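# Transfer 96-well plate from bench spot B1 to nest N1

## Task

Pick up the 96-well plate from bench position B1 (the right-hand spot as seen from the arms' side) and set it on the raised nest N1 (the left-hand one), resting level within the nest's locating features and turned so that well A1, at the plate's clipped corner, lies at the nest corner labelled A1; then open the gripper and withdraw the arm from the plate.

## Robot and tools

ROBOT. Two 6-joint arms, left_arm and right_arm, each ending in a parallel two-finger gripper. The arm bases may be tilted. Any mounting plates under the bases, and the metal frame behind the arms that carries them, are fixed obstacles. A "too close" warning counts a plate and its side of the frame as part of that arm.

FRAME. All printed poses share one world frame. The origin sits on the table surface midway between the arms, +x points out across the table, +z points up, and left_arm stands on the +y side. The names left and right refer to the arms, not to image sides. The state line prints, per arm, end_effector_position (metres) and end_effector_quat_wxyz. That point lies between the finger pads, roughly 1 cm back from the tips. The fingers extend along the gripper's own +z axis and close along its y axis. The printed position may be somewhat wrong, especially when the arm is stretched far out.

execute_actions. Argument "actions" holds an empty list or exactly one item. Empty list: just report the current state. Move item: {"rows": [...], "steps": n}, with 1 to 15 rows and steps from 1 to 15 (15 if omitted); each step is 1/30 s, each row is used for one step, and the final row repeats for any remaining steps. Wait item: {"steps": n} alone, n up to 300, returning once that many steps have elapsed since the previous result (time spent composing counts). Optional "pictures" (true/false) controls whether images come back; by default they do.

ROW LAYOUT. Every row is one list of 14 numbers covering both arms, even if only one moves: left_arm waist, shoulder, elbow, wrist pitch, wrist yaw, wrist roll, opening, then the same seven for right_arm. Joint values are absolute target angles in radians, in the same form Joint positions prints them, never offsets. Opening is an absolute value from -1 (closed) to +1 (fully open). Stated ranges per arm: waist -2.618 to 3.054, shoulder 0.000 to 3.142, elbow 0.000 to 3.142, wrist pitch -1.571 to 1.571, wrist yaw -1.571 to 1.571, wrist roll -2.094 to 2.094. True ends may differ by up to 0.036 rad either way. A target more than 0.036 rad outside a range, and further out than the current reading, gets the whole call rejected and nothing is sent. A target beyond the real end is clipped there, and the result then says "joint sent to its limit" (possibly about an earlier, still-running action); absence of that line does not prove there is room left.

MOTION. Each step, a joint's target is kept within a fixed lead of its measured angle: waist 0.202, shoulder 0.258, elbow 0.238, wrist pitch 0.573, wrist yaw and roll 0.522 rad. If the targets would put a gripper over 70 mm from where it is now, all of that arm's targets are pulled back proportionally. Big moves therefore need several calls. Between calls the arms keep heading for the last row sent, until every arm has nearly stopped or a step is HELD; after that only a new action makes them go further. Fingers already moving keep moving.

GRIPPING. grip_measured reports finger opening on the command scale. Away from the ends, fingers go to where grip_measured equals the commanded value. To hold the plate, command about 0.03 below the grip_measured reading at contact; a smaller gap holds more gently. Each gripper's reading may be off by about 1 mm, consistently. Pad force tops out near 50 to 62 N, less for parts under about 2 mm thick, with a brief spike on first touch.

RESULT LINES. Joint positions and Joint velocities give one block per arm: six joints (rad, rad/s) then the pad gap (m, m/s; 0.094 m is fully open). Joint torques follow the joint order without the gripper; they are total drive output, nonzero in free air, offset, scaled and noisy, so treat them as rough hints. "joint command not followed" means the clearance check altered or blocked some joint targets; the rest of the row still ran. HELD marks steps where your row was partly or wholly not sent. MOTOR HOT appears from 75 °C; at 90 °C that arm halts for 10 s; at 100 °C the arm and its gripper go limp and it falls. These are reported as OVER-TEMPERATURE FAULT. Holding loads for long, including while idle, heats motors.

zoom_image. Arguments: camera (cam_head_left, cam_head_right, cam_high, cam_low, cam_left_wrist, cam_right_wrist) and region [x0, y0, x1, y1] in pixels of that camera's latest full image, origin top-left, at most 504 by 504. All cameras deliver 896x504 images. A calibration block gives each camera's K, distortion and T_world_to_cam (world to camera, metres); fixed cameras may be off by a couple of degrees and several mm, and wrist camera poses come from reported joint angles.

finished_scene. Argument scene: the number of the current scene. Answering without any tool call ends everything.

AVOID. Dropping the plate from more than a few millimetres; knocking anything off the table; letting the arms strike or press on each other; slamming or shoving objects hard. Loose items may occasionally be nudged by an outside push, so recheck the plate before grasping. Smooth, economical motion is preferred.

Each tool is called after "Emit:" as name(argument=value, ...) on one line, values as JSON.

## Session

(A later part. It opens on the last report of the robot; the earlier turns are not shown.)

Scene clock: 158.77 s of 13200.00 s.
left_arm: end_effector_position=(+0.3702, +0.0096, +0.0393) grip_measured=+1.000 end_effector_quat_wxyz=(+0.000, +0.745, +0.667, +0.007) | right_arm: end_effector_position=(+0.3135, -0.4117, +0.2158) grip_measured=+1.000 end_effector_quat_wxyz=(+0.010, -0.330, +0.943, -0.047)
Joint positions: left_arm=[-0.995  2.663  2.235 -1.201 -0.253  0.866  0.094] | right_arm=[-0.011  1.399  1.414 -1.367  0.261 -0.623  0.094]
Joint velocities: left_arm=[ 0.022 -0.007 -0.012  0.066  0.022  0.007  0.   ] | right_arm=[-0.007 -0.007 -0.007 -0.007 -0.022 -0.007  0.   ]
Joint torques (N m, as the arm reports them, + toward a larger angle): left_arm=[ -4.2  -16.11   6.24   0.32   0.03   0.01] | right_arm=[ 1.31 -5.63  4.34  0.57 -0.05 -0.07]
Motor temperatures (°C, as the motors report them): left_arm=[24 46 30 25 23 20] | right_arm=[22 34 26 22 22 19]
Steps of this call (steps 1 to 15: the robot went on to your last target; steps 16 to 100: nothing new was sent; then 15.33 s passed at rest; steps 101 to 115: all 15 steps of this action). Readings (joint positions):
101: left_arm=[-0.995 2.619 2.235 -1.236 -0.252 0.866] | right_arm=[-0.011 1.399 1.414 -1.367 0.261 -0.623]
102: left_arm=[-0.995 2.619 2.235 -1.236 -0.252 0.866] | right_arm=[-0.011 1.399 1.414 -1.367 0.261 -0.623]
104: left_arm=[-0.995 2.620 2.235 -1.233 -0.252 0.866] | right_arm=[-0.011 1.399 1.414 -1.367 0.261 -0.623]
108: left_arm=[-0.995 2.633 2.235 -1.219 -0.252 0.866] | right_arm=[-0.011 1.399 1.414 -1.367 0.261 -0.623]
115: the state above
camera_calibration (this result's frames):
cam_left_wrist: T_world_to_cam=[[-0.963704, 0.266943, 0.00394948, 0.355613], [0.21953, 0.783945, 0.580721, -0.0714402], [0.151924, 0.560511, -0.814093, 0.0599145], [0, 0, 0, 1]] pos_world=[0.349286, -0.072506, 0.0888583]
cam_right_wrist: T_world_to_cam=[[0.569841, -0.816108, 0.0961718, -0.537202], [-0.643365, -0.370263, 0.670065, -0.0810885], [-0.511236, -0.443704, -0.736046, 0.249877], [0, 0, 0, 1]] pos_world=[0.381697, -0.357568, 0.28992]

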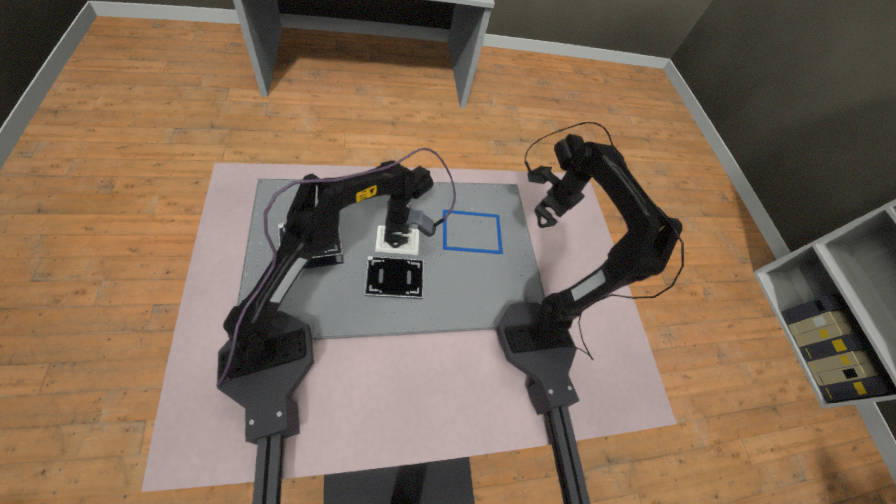

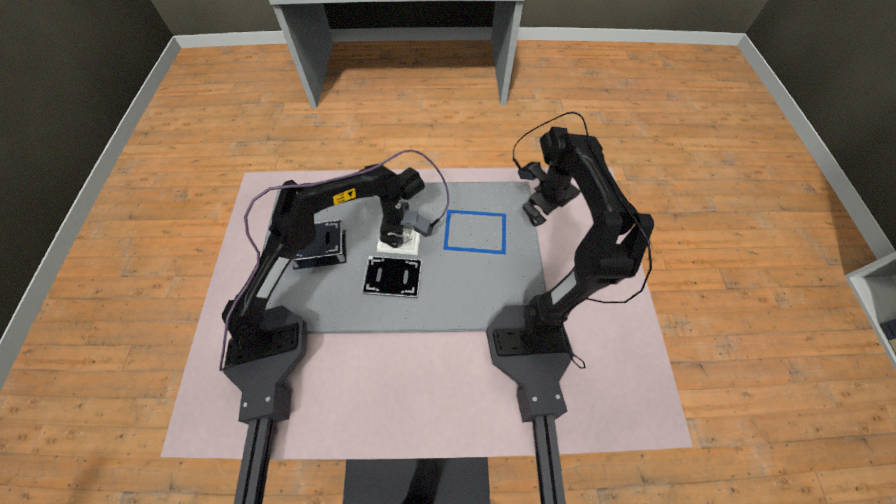

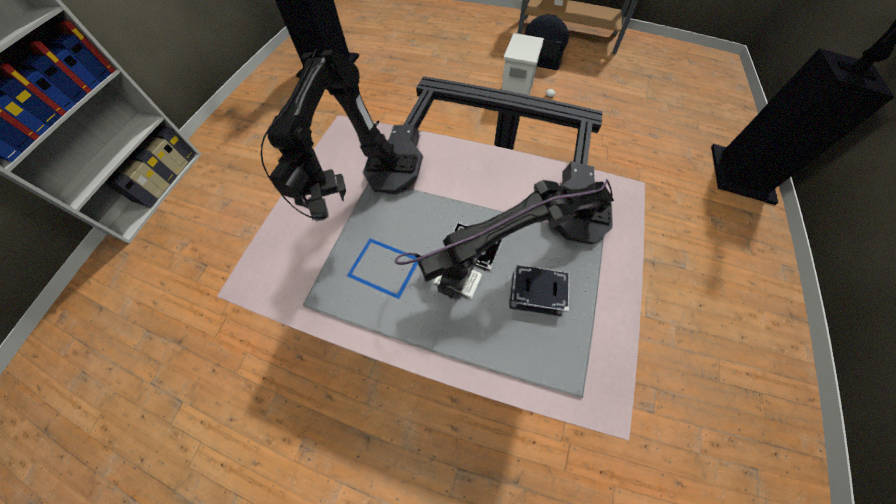

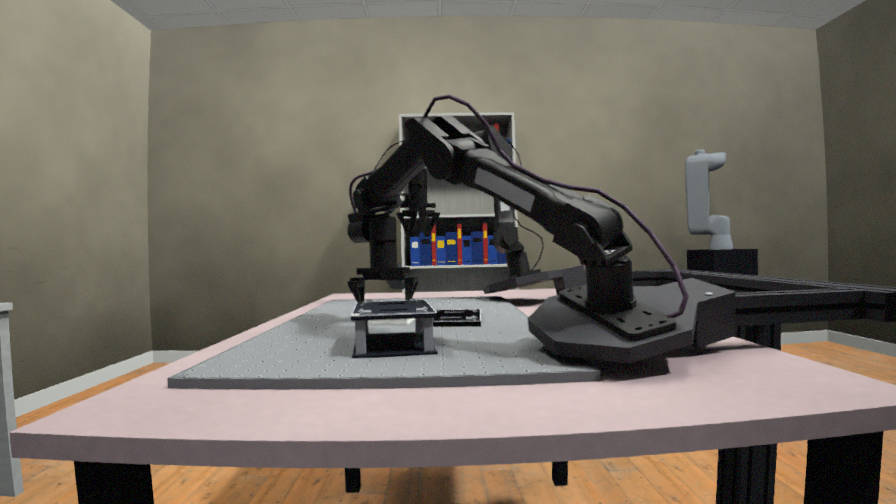

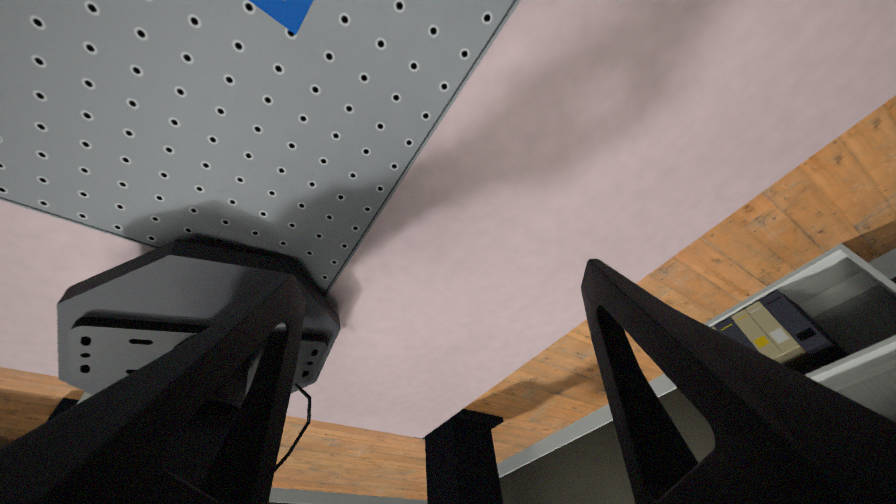

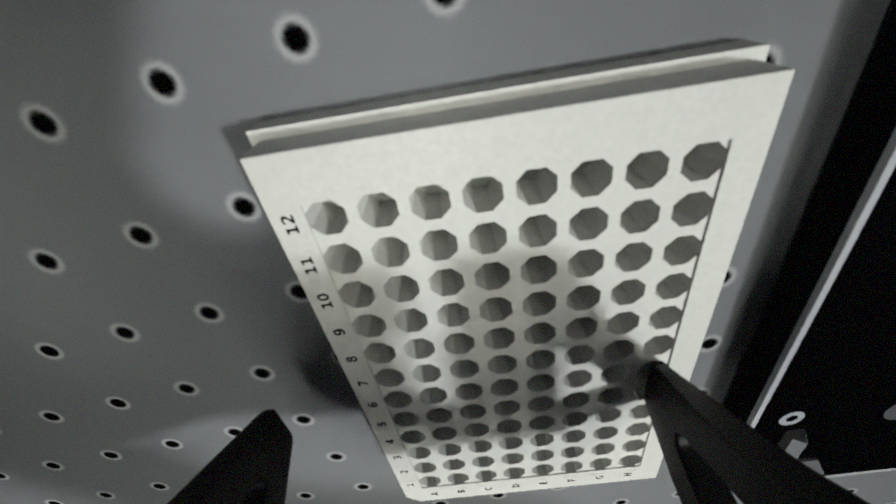

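Emit:
execute_actions(actions=[{"rows":[[-1,2.63,2.25,-1.2,-0.25,0.87,1,0,1.4,1.4,-1.35,0.25,-0.63,1],[-1,2.615,2.25,-1.21,-0.25,0.87,1,0,1.4,1.4,-1.35,0.25,-0.63,1]],"steps":15}])

Emit:
zoom_image(camera="cam_head_right", region=[340,190,480,300])

Scene clock: 165.77 s of 13200.00 s.
left_arm: end_effector_position=(+0.3752, +0.0089, +0.0521) grip_measured=+1.000 end_effector_quat_wxyz=(+0.014, +0.743, +0.669, +0.007) | right_arm: end_effector_position=(+0.3135, -0.4117, +0.2158) grip_measured=+1.000 end_effector_quat_wxyz=(+0.010, -0.330, +0.943, -0.047)
Joint positions: left_arm=[-0.995  2.635  2.235 -1.2   -0.253  0.866  0.094] | right_arm=[-0.011  1.399  1.414 -1.367  0.261 -0.623  0.094]
Joint velocities: left_arm=[ 0.007  0.002  0.007 -0.007 -0.051 -0.022  0.   ] | right_arm=[ 0.002 -0.002  0.002  0.022  0.007  0.007  0.   ]
Joint torques (N m, as the arm reports them, + toward a larger angle): left_arm=[ -4.2  -18.31   6.15   0.27   0.04   0.05] | right_arm=[ 1.41 -5.69  4.43  0.56 -0.07 -0.08]
Motor temperatures (°C, as the motors report them): left_arm=[25 46 30 25 23 20] | right_arm=[22 33 26 22 22 19]
Steps of this call (steps 1 to 15: the robot went on to your last target; steps 16 to 90: nothing new was sent; then 3.50 s passed at rest; steps 91 to 105: all 15 steps of this action). Readings (joint positions):
91: left_arm=[-0.995 2.661 2.235 -1.199 -0.253 0.866] | right_arm=[-0.011 1.399 1.414 -1.367 0.261 -0.623]
92: left_arm=[-0.995 2.659 2.235 -1.200 -0.253 0.866] | right_arm=[-0.011 1.399 1.414 -1.367 0.261 -0.623]
94: left_arm=[-0.995 2.653 2.235 -1.200 -0.253 0.866] | right_arm=[-0.011 1.399 1.414 -1.367 0.261 -0.623]
98: left_arm=[-0.995 2.639 2.235 -1.200 -0.253 0.866] | right_arm=[-0.011 1.399 1.414 -1.367 0.261 -0.623]
105: the state above
camera_calibration (this result's frames):
cam_left_wrist: T_world_to_cam=[[-0.965239, 0.260623, -0.0197532, 0.362417], [0.20354, 0.796936, 0.56874, -0.0728652], [0.163968, 0.544949, -0.82228, 0.0660302], [0, 0, 0, 1]] pos_world=[0.353823, -0.0723682, 0.102896]
cam_right_wrist: T_world_to_cam=[[0.569841, -0.816108, 0.0961718, -0.537202], [-0.643365, -0.370263, 0.670065, -0.0810885], [-0.511236, -0.443704, -0.736046, 0.249877], [0, 0, 0, 1]] pos_world=[0.381697, -0.357568, 0.28992]

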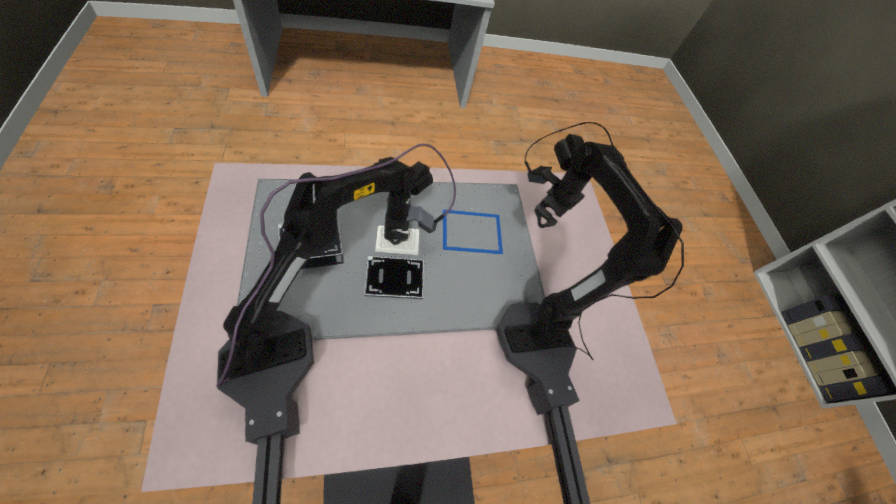

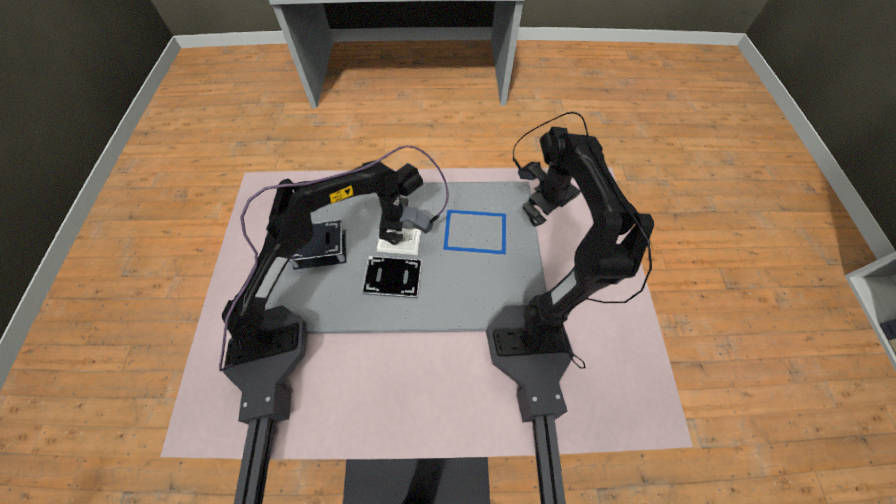

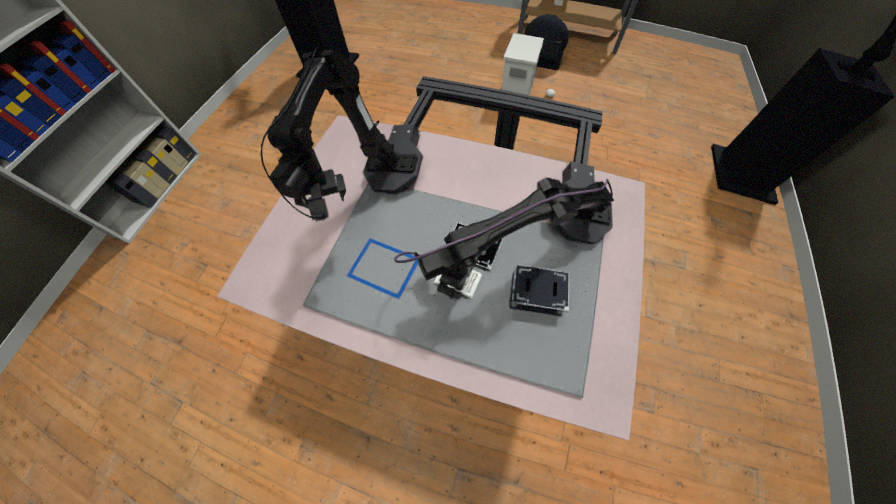

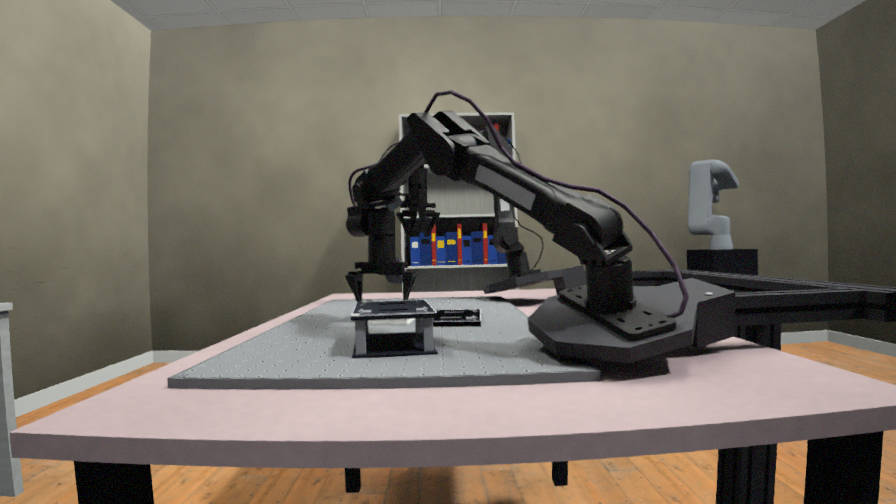

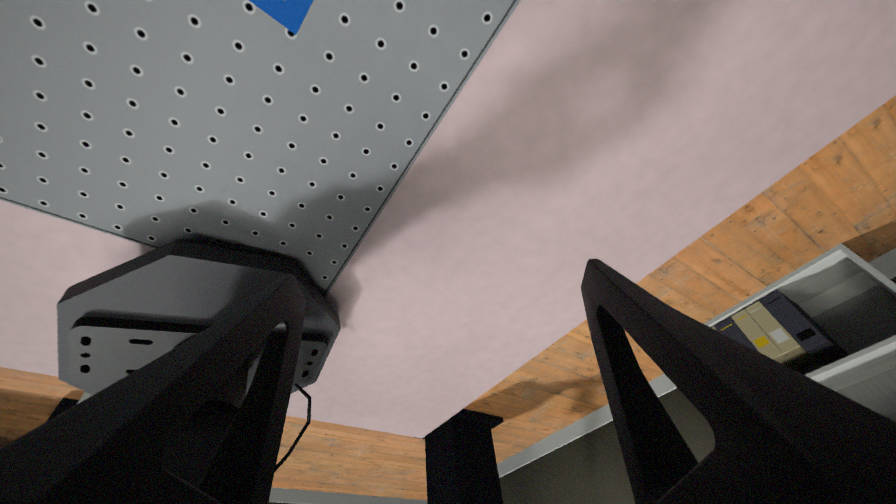

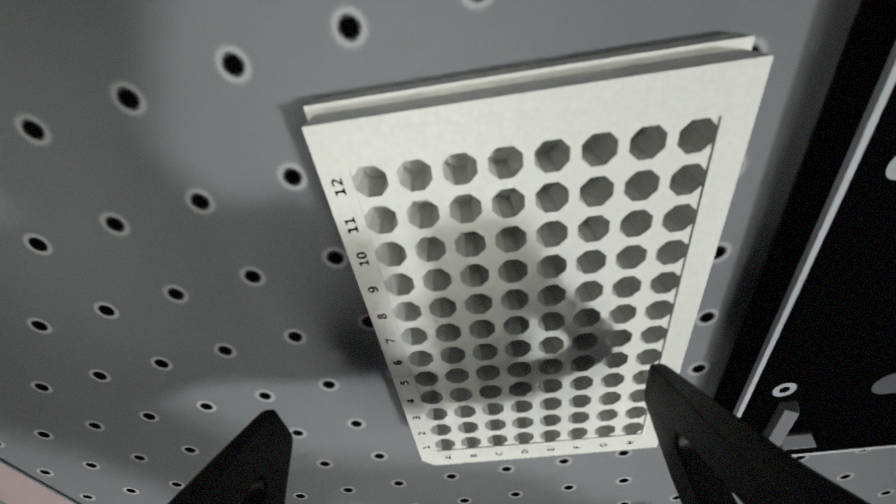

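Region (340, 190, 480, 300) of cam_head_right's 896x504 image, scaled by 3.600, with more detail than that image has; it fills the top 396 rows of this view, and the rest is white.

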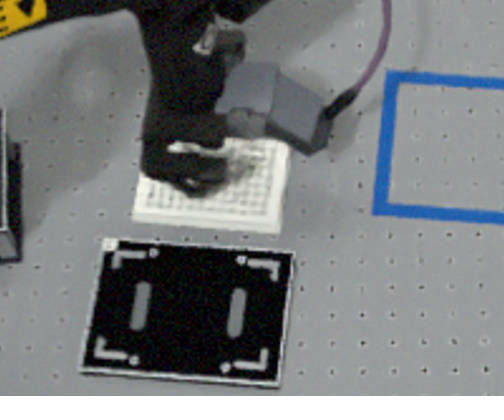

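Emit:
execute_actions(actions=[{"rows":[[-1.015,2.63,2.25,-1.2,-0.25,0.855,1,0,1.4,1.4,-1.35,0.25,-0.63,1],[-1.03,2.635,2.25,-1.2,-0.25,0.84,1,0,1.4,1.4,-1.35,0.25,-0.63,1],[-1.042,2.64,2.25,-1.2,-0.25,0.825,1,0,1.4,1.4,-1.35,0.25,-0.63,1],[-1.042,2.65,2.25,-1.2,-0.25,0.825,1,0,1.4,1.4,-1.35,0.25,-0.63,1],[-1.042,2.66,2.25,-1.2,-0.25,0.825,1,0,1.4,1.4,-1.35,0.25,-0.63,1]],"steps":15}])

Scene clock: 177.53 s of 13200.00 s.
left_arm: end_effector_position=(+0.3579, -0.0059, +0.0480) grip_measured=+1.000 end_effector_quat_wxyz=(+0.010, +0.748, +0.664, +0.009) | right_arm: end_effector_position=(+0.3135, -0.4117, +0.2158) grip_measured=+1.000 end_effector_quat_wxyz=(+0.010, -0.330, +0.943, -0.047)
Joint positions: left_arm=[-1.039  2.655  2.235 -1.2   -0.255  0.833  0.094] | right_arm=[-0.011  1.399  1.414 -1.367  0.261 -0.623  0.094]
Joint velocities: left_arm=[-0.002 -0.002  0.007  0.007  0.037 -0.081  0.   ] | right_arm=[-0.007 -0.007  0.012  0.007 -0.022  0.066  0.   ]
Joint torques (N m, as the arm reports them, + toward a larger angle): left_arm=[ -4.08 -16.05   6.28   0.33   0.07  -0.06] | right_arm=[ 1.38 -5.64  4.52  0.57 -0.06 -0.09]
Motor temperatures (°C, as the motors report them): left_arm=[25 49 30 25 23 20] | right_arm=[22 32 26 22 22 19]
Steps of this call (steps 1 to 15: the robot went on to your last target; steps 16 to 90: nothing new was sent; then 8.27 s passed at rest; steps 91 to 105: all 15 steps of this action). Readings (joint positions):
91: left_arm=[-0.995 2.635 2.235 -1.200 -0.253 0.866] | right_arm=[-0.011 1.399 1.414 -1.367 0.261 -0.623]
92: left_arm=[-0.997 2.635 2.235 -1.200 -0.253 0.862] | right_arm=[-0.011 1.399 1.414 -1.367 0.261 -0.623]
94: left_arm=[-1.005 2.635 2.235 -1.200 -0.255 0.851] | right_arm=[-0.011 1.399 1.414 -1.367 0.261 -0.623]
98: left_arm=[-1.029 2.644 2.235 -1.200 -0.255 0.839] | right_arm=[-0.011 1.399 1.414 -1.367 0.261 -0.623]
105: the state above
camera_calibration (this result's frames):
cam_left_wrist: T_world_to_cam=[[-0.961541, 0.274256, -0.0149513, 0.348025], [0.216026, 0.788761, 0.57549, -0.0601018], [0.169624, 0.550127, -0.817672, 0.0713634], [0, 0, 0, 1]] pos_world=[0.335518, -0.0873007, 0.0981432]
cam_right_wrist: T_world_to_cam=[[0.569841, -0.816108, 0.0961718, -0.537202], [-0.643365, -0.370263, 0.670065, -0.0810885], [-0.511236, -0.443704, -0.736046, 0.249877], [0, 0, 0, 1]] pos_world=[0.381697, -0.357568, 0.28992]

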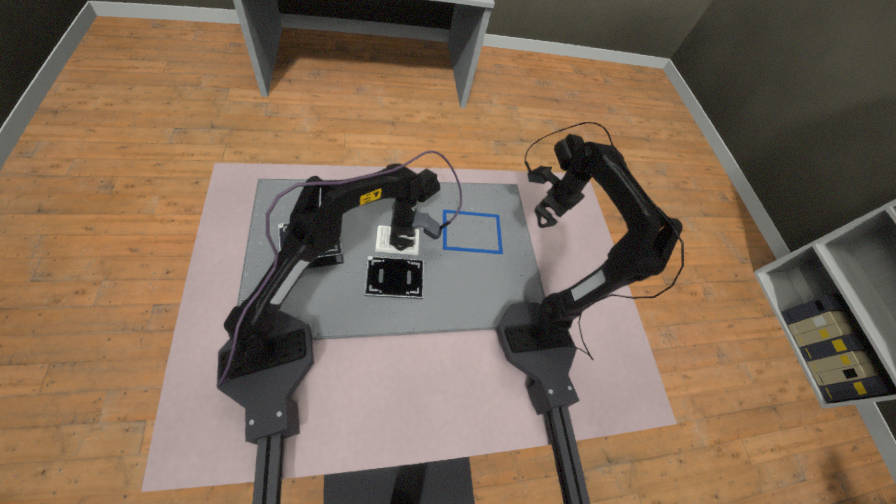

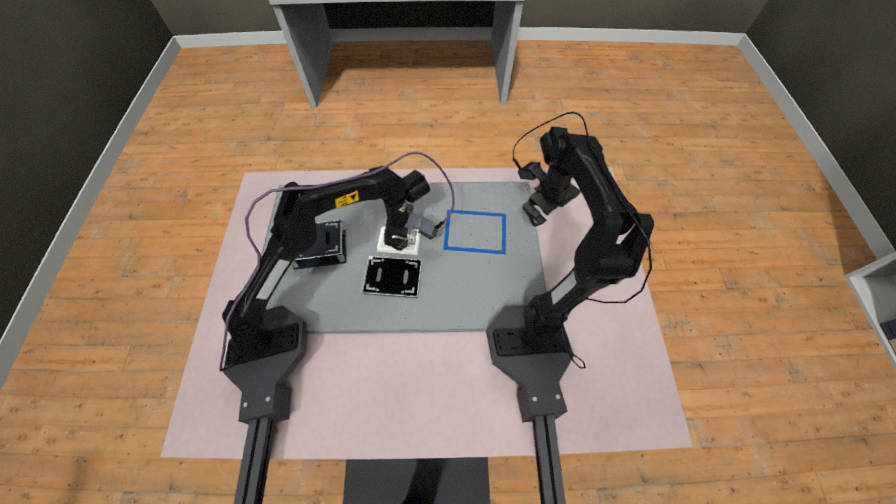

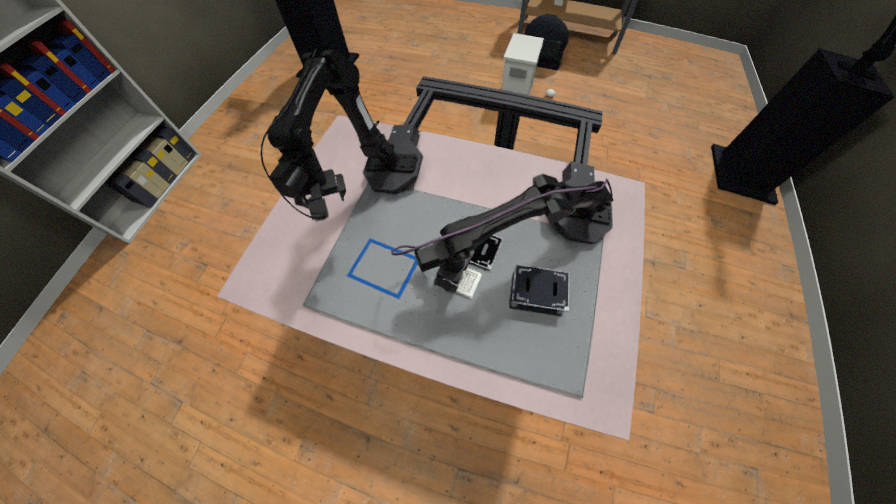

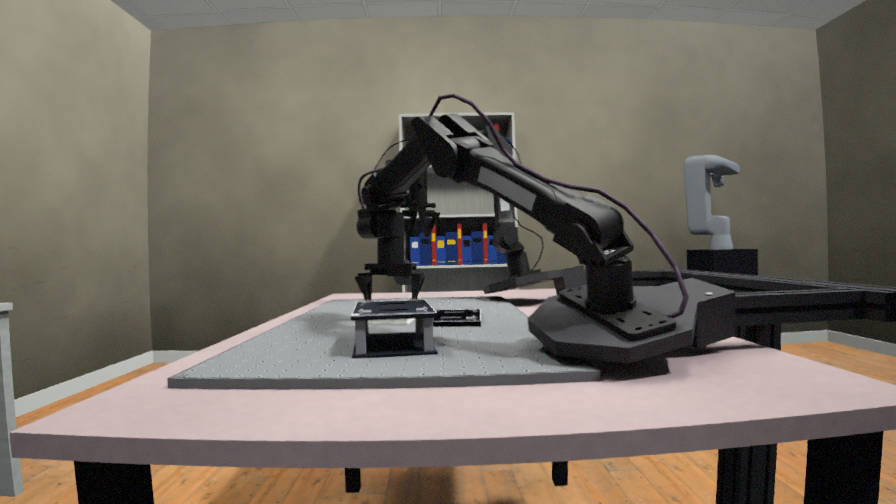

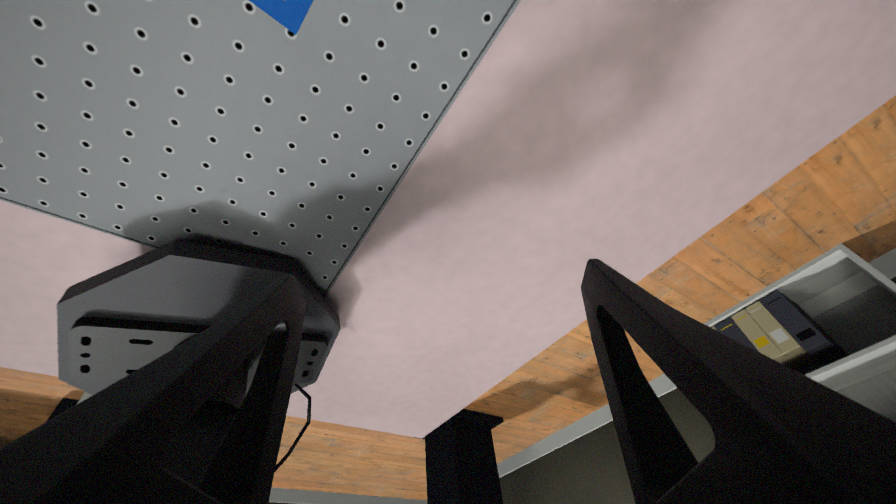

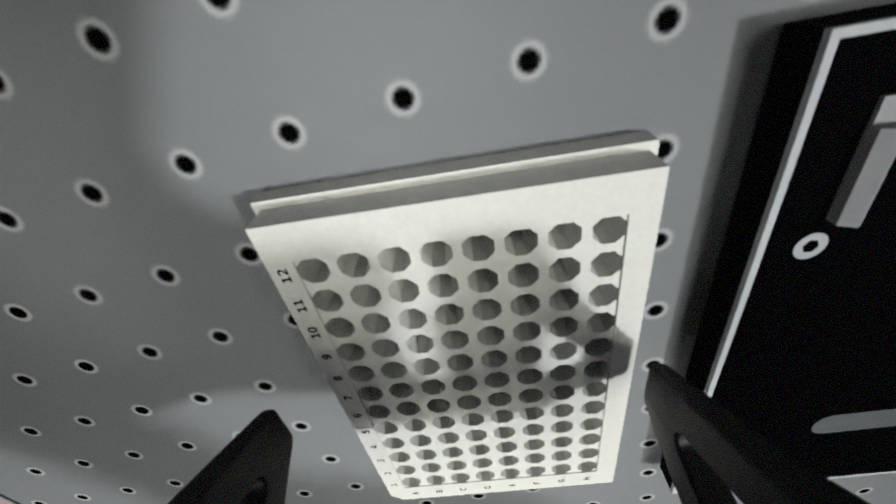

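Narrow slightly to clear the neighbouring nest, and descend.

Emit:
execute_actions(actions=[{"rows":[[-1.04,2.665,2.25,-1.19,-0.25,0.828,0.92,0,1.4,1.4,-1.35,0.25,-0.63,1],[-1.04,2.67,2.25,-1.185,-0.25,0.828,0.92,0,1.4,1.4,-1.35,0.25,-0.63,1],[-1.04,2.675,2.25,-1.18,-0.25,0.828,0.92,0,1.4,1.4,-1.35,0.25,-0.63,1],[-1.04,2.682,2.25,-1.18,-0.25,0.828,0.92,0,1.4,1.4,-1.35,0.25,-0.63,1]],"steps":15}])

Scene clock: 183.80 s of 13200.00 s.
left_arm: end_effector_position=(+0.3550, -0.0063, +0.0376) grip_measured=+0.922 end_effector_quat_wxyz=(+0.002, +0.749, +0.663, +0.009) | right_arm: end_effector_position=(+0.3135, -0.4117, +0.2158) grip_measured=+1.000 end_effector_quat_wxyz=(+0.010, -0.330, +0.943, -0.047)
Joint positions: left_arm=[-1.039  2.678  2.235 -1.194 -0.255  0.831  0.09 ] | right_arm=[-0.011  1.399  1.414 -1.367  0.261 -0.623  0.094]
Joint velocities: left_arm=[-0.027 -0.007 -0.012  0.022  0.007 -0.037 -0.001] | right_arm=[-0.012 -0.012 -0.002  0.007 -0.051 -0.022  0.   ]
Joint torques (N m, as the arm reports them, + toward a larger angle): left_arm=[ -3.93 -16.2    6.16   0.4    0.06  -0.02] | right_arm=[ 1.38 -5.69  4.38  0.57 -0.05 -0.08]
Motor temperatures (°C, as the motors report them): left_arm=[25 48 30 25 23 20] | right_arm=[22 32 26 22 22 19]
Steps of this call (steps 1 to 15: the robot went on to your last target; steps 16 to 90: nothing new was sent; then 2.77 s passed at rest; steps 91 to 105: all 15 steps of this action). Readings (joint positions):
91: left_arm=[-1.039 2.655 2.235 -1.200 -0.255 0.831] | right_arm=[-0.011 1.399 1.414 -1.367 0.261 -0.623]
92: left_arm=[-1.039 2.655 2.235 -1.200 -0.255 0.831] | right_arm=[-0.011 1.399 1.414 -1.367 0.261 -0.623]
94: left_arm=[-1.039 2.658 2.235 -1.197 -0.255 0.831] | right_arm=[-0.011 1.399 1.414 -1.367 0.261 -0.623]
98: left_arm=[-1.039 2.670 2.235 -1.194 -0.255 0.831] | right_arm=[-0.011 1.399 1.414 -1.367 0.261 -0.623]
105: the state above
camera_calibration (this result's frames):
cam_left_wrist: T_world_to_cam=[[-0.961096, 0.27621, -0.00165315, 0.344507], [0.223552, 0.781353, 0.582677, -0.0560919], [0.162233, 0.559639, -0.812702, 0.0660408], [0, 0, 0, 1]] pos_world=[0.33293, -0.0882878, 0.0869245]
cam_right_wrist: T_world_to_cam=[[0.569841, -0.816108, 0.0961718, -0.537202], [-0.643365, -0.370263, 0.670065, -0.0810885], [-0.511236, -0.443704, -0.736046, 0.249877], [0, 0, 0, 1]] pos_world=[0.381697, -0.357568, 0.28992]

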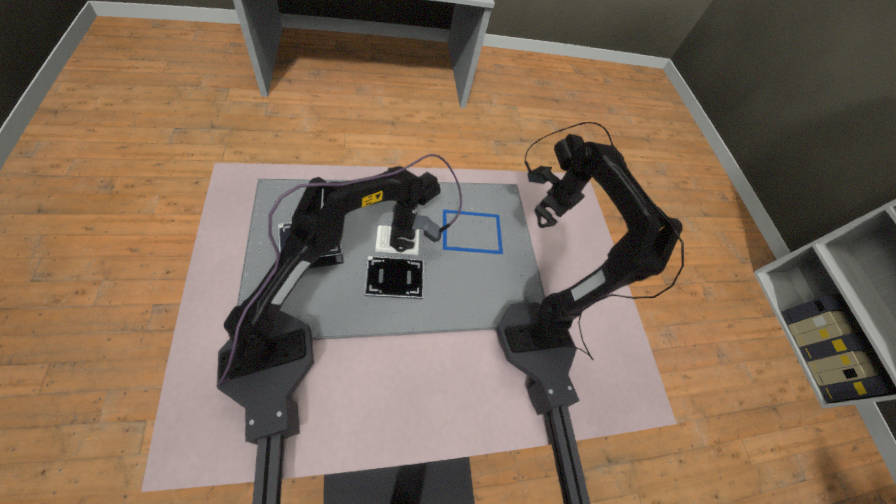

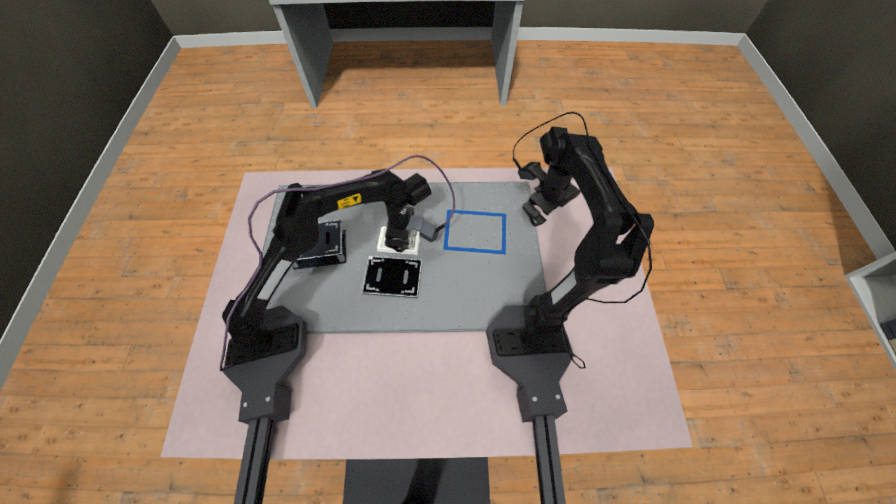

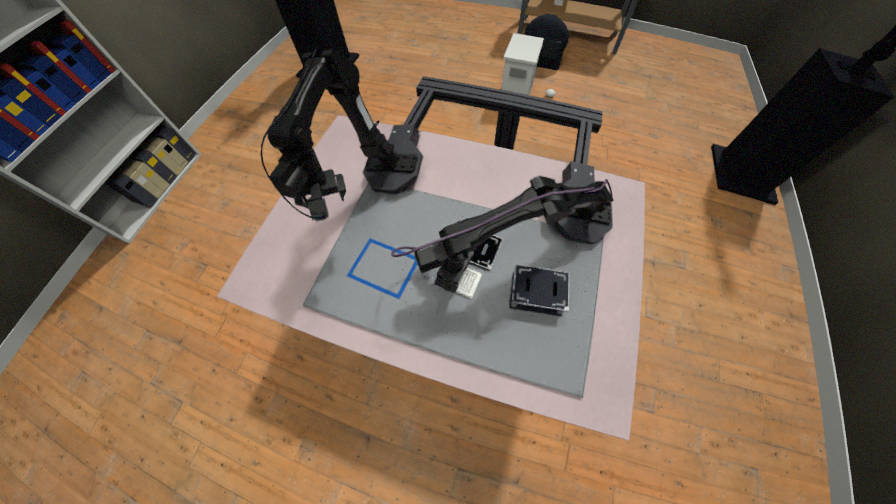

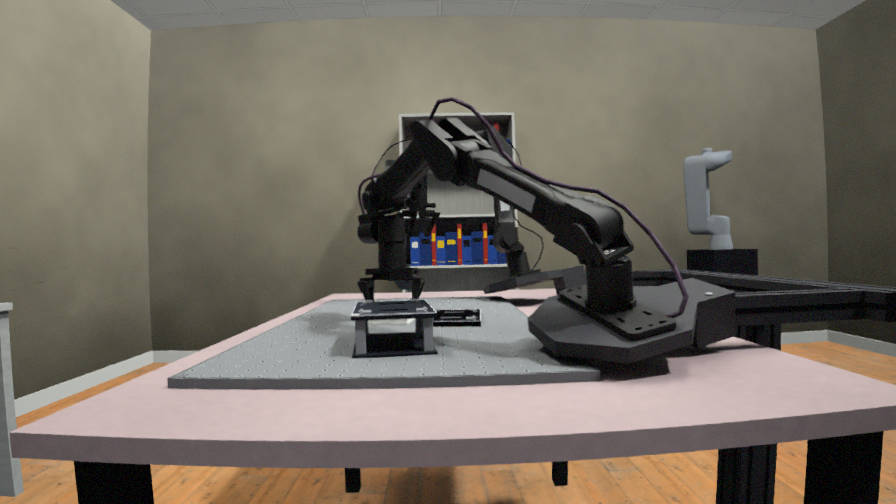

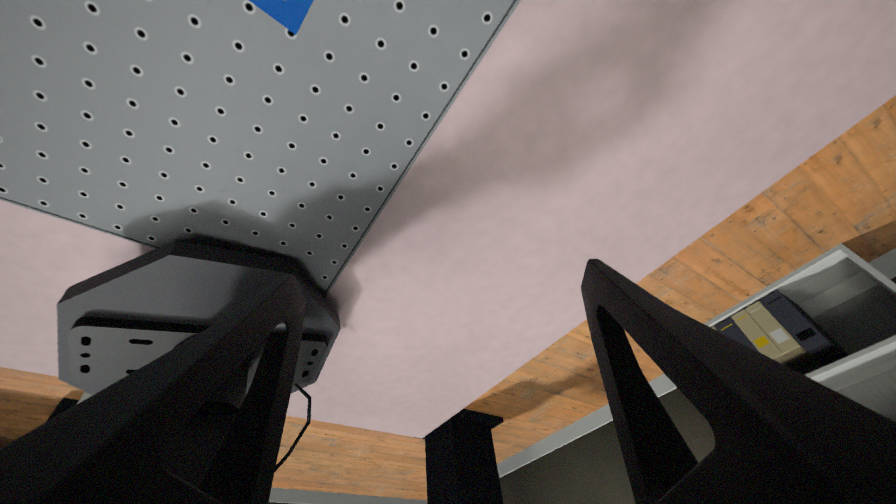

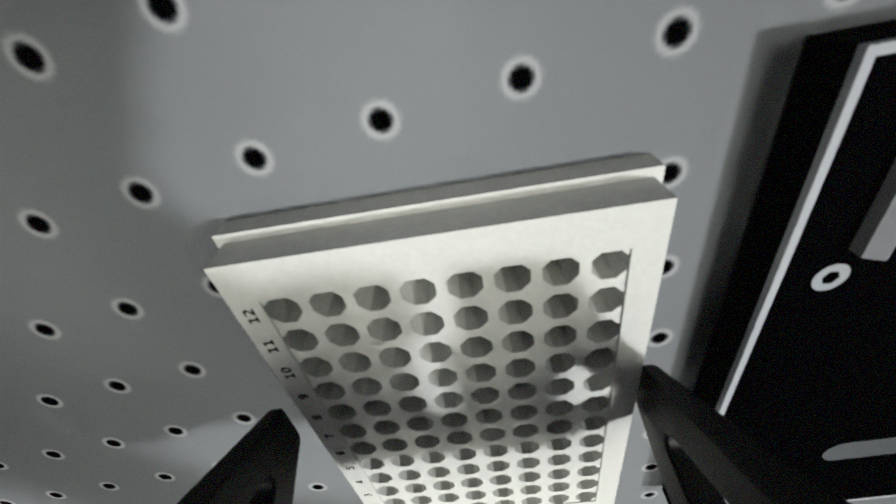

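Emit:
execute_actions(actions=[{"rows":[[-1.04,2.682,2.25,-1.18,-0.25,0.828,0.86,0,1.4,1.4,-1.35,0.25,-0.63,1],[-1.04,2.682,2.25,-1.18,-0.25,0.828,0.82,0,1.4,1.4,-1.35,0.25,-0.63,1],[-1.04,2.682,2.25,-1.18,-0.25,0.828,0.79,0,1.4,1.4,-1.35,0.25,-0.63,1],[-1.04,2.682,2.25,-1.18,-0.25,0.828,0.79,0,1.4,1.4,-1.35,0.25,-0.63,1],[-1.04,2.682,2.25,-1.18,-0.25,0.828,0.79,0,1.4,1.4,-1.35,0.25,-0.63,1],[-1.04,2.7,2.25,-1.18,-0.25,0.828,0.79,0,1.4,1.4,-1.35,0.25,-0.63,1],[-1.04,2.7,2.25,-1.18,-0.25,0.828,0.79,0,1.4,1.4,-1.35,0.25,-0.63,1],[-1.04,2.7,2.25,-1.18,-0.25,0.828,0.79,0,1.4,1.4,-1.35,0.25,-0.63,1],[-1.04,2.678,2.25,-1.18,-0.25,0.828,0.77,0,1.4,1.4,-1.35,0.25,-0.63,1],[-1.04,2.678,2.25,-1.18,-0.25,0.828,0.75,0,1.4,1.4,-1.35,0.25,-0.63,1],[-1.04,2.678,2.25,-1.18,-0.25,0.828,0.73,0,1.4,1.4,-1.35,0.25,-0.63,1],[-1.04,2.678,2.25,-1.18,-0.25,0.828,0.71,0,1.4,1.4,-1.35,0.25,-0.63,1],[-1.04,2.678,2.25,-1.18,-0.25,0.828,0.69,0,1.4,1.4,-1.35,0.25,-0.63,1],[-1.04,2.678,2.25,-1.18,-0.25,0.828,0.675,0,1.4,1.4,-1.35,0.25,-0.63,1]],"steps":15}], pictures=false)

Emit:
execute_actions(actions=[], pictures=false)

Scene clock: 195.63 s of 13200.00 s.
left_arm: end_effector_position=(+0.3544, -0.0066, +0.0351) grip_measured=+0.700 end_effector_quat_wxyz=(+0.001, +0.749, +0.663, +0.009) | right_arm: end_effector_position=(+0.3135, -0.4117, +0.2158) grip_measured=+1.000 end_effector_quat_wxyz=(+0.010, -0.330, +0.943, -0.047)
Joint positions: left_arm=[-1.039  2.683  2.235 -1.191 -0.255  0.831  0.08 ] | right_arm=[-0.011  1.399  1.414 -1.367  0.261 -0.623  0.094]
Joint velocities: left_arm=[-0.012  0.017 -0.017 -0.11  -0.022  0.037  0.001] | right_arm=[-0.007 -0.002 -0.012  0.066 -0.022 -0.037  0.   ]
Joint torques (N m, as the arm reports them, + toward a larger angle): left_arm=[ -3.93 -17.12   6.2    0.38   0.07  -0.02] | right_arm=[ 1.37 -5.58  4.31  0.56 -0.06 -0.09]
Motor temperatures (°C, as the motors report them): left_arm=[25 48 30 25 23 20] | right_arm=[22 32 26 22 22 19]
Steps of this call (steps 1 to 15: the robot went on to your last target; steps 16 to 90: nothing new was sent; then 8.33 s passed at rest; steps 91 to 105: all 15 steps of this action). Readings (joint positions):
91: left_arm=[-1.039 2.678 2.235 -1.193 -0.255 0.831] | right_arm=[-0.011 1.399 1.414 -1.367 0.261 -0.623]
92: left_arm=[-1.039 2.678 2.235 -1.193 -0.255 0.831] | right_arm=[-0.011 1.399 1.414 -1.367 0.261 -0.623]
94: left_arm=[-1.039 2.678 2.235 -1.193 -0.255 0.831] | right_arm=[-0.011 1.399 1.414 -1.367 0.261 -0.623]
98: left_arm=[-1.039 2.682 2.235 -1.192 -0.255 0.831] | right_arm=[-0.011 1.399 1.414 -1.367 0.261 -0.623]
105: the state above

Scene clock: 195.63 s of 13200.00 s.
left_arm: end_effector_position=(+0.3544, -0.0066, +0.0351) grip_measured=+0.700 end_effector_quat_wxyz=(+0.001, +0.749, +0.663, +0.009) | right_arm: end_effector_position=(+0.3135, -0.4117, +0.2158) grip_measured=+1.000 end_effector_quat_wxyz=(+0.010, -0.330, +0.943, -0.047)
Joint positions: left_arm=[-1.039  2.683  2.235 -1.191 -0.255  0.831  0.08 ] | right_arm=[-0.011  1.399  1.414 -1.367  0.261 -0.623  0.094]
Joint velocities: left_arm=[-0.012  0.017 -0.017 -0.11  -0.022  0.037  0.001] | right_arm=[-0.007 -0.002 -0.012  0.066 -0.022 -0.037  0.   ]
Joint torques (N m, as the arm reports them, + toward a larger angle): left_arm=[ -3.93 -17.12   6.2    0.38   0.07  -0.02] | right_arm=[ 1.37 -5.58  4.31  0.56 -0.06 -0.09]
Motor temperatures (°C, as the motors report them): left_arm=[25 48 30 25 23 20] | right_arm=[22 32 26 22 22 19]


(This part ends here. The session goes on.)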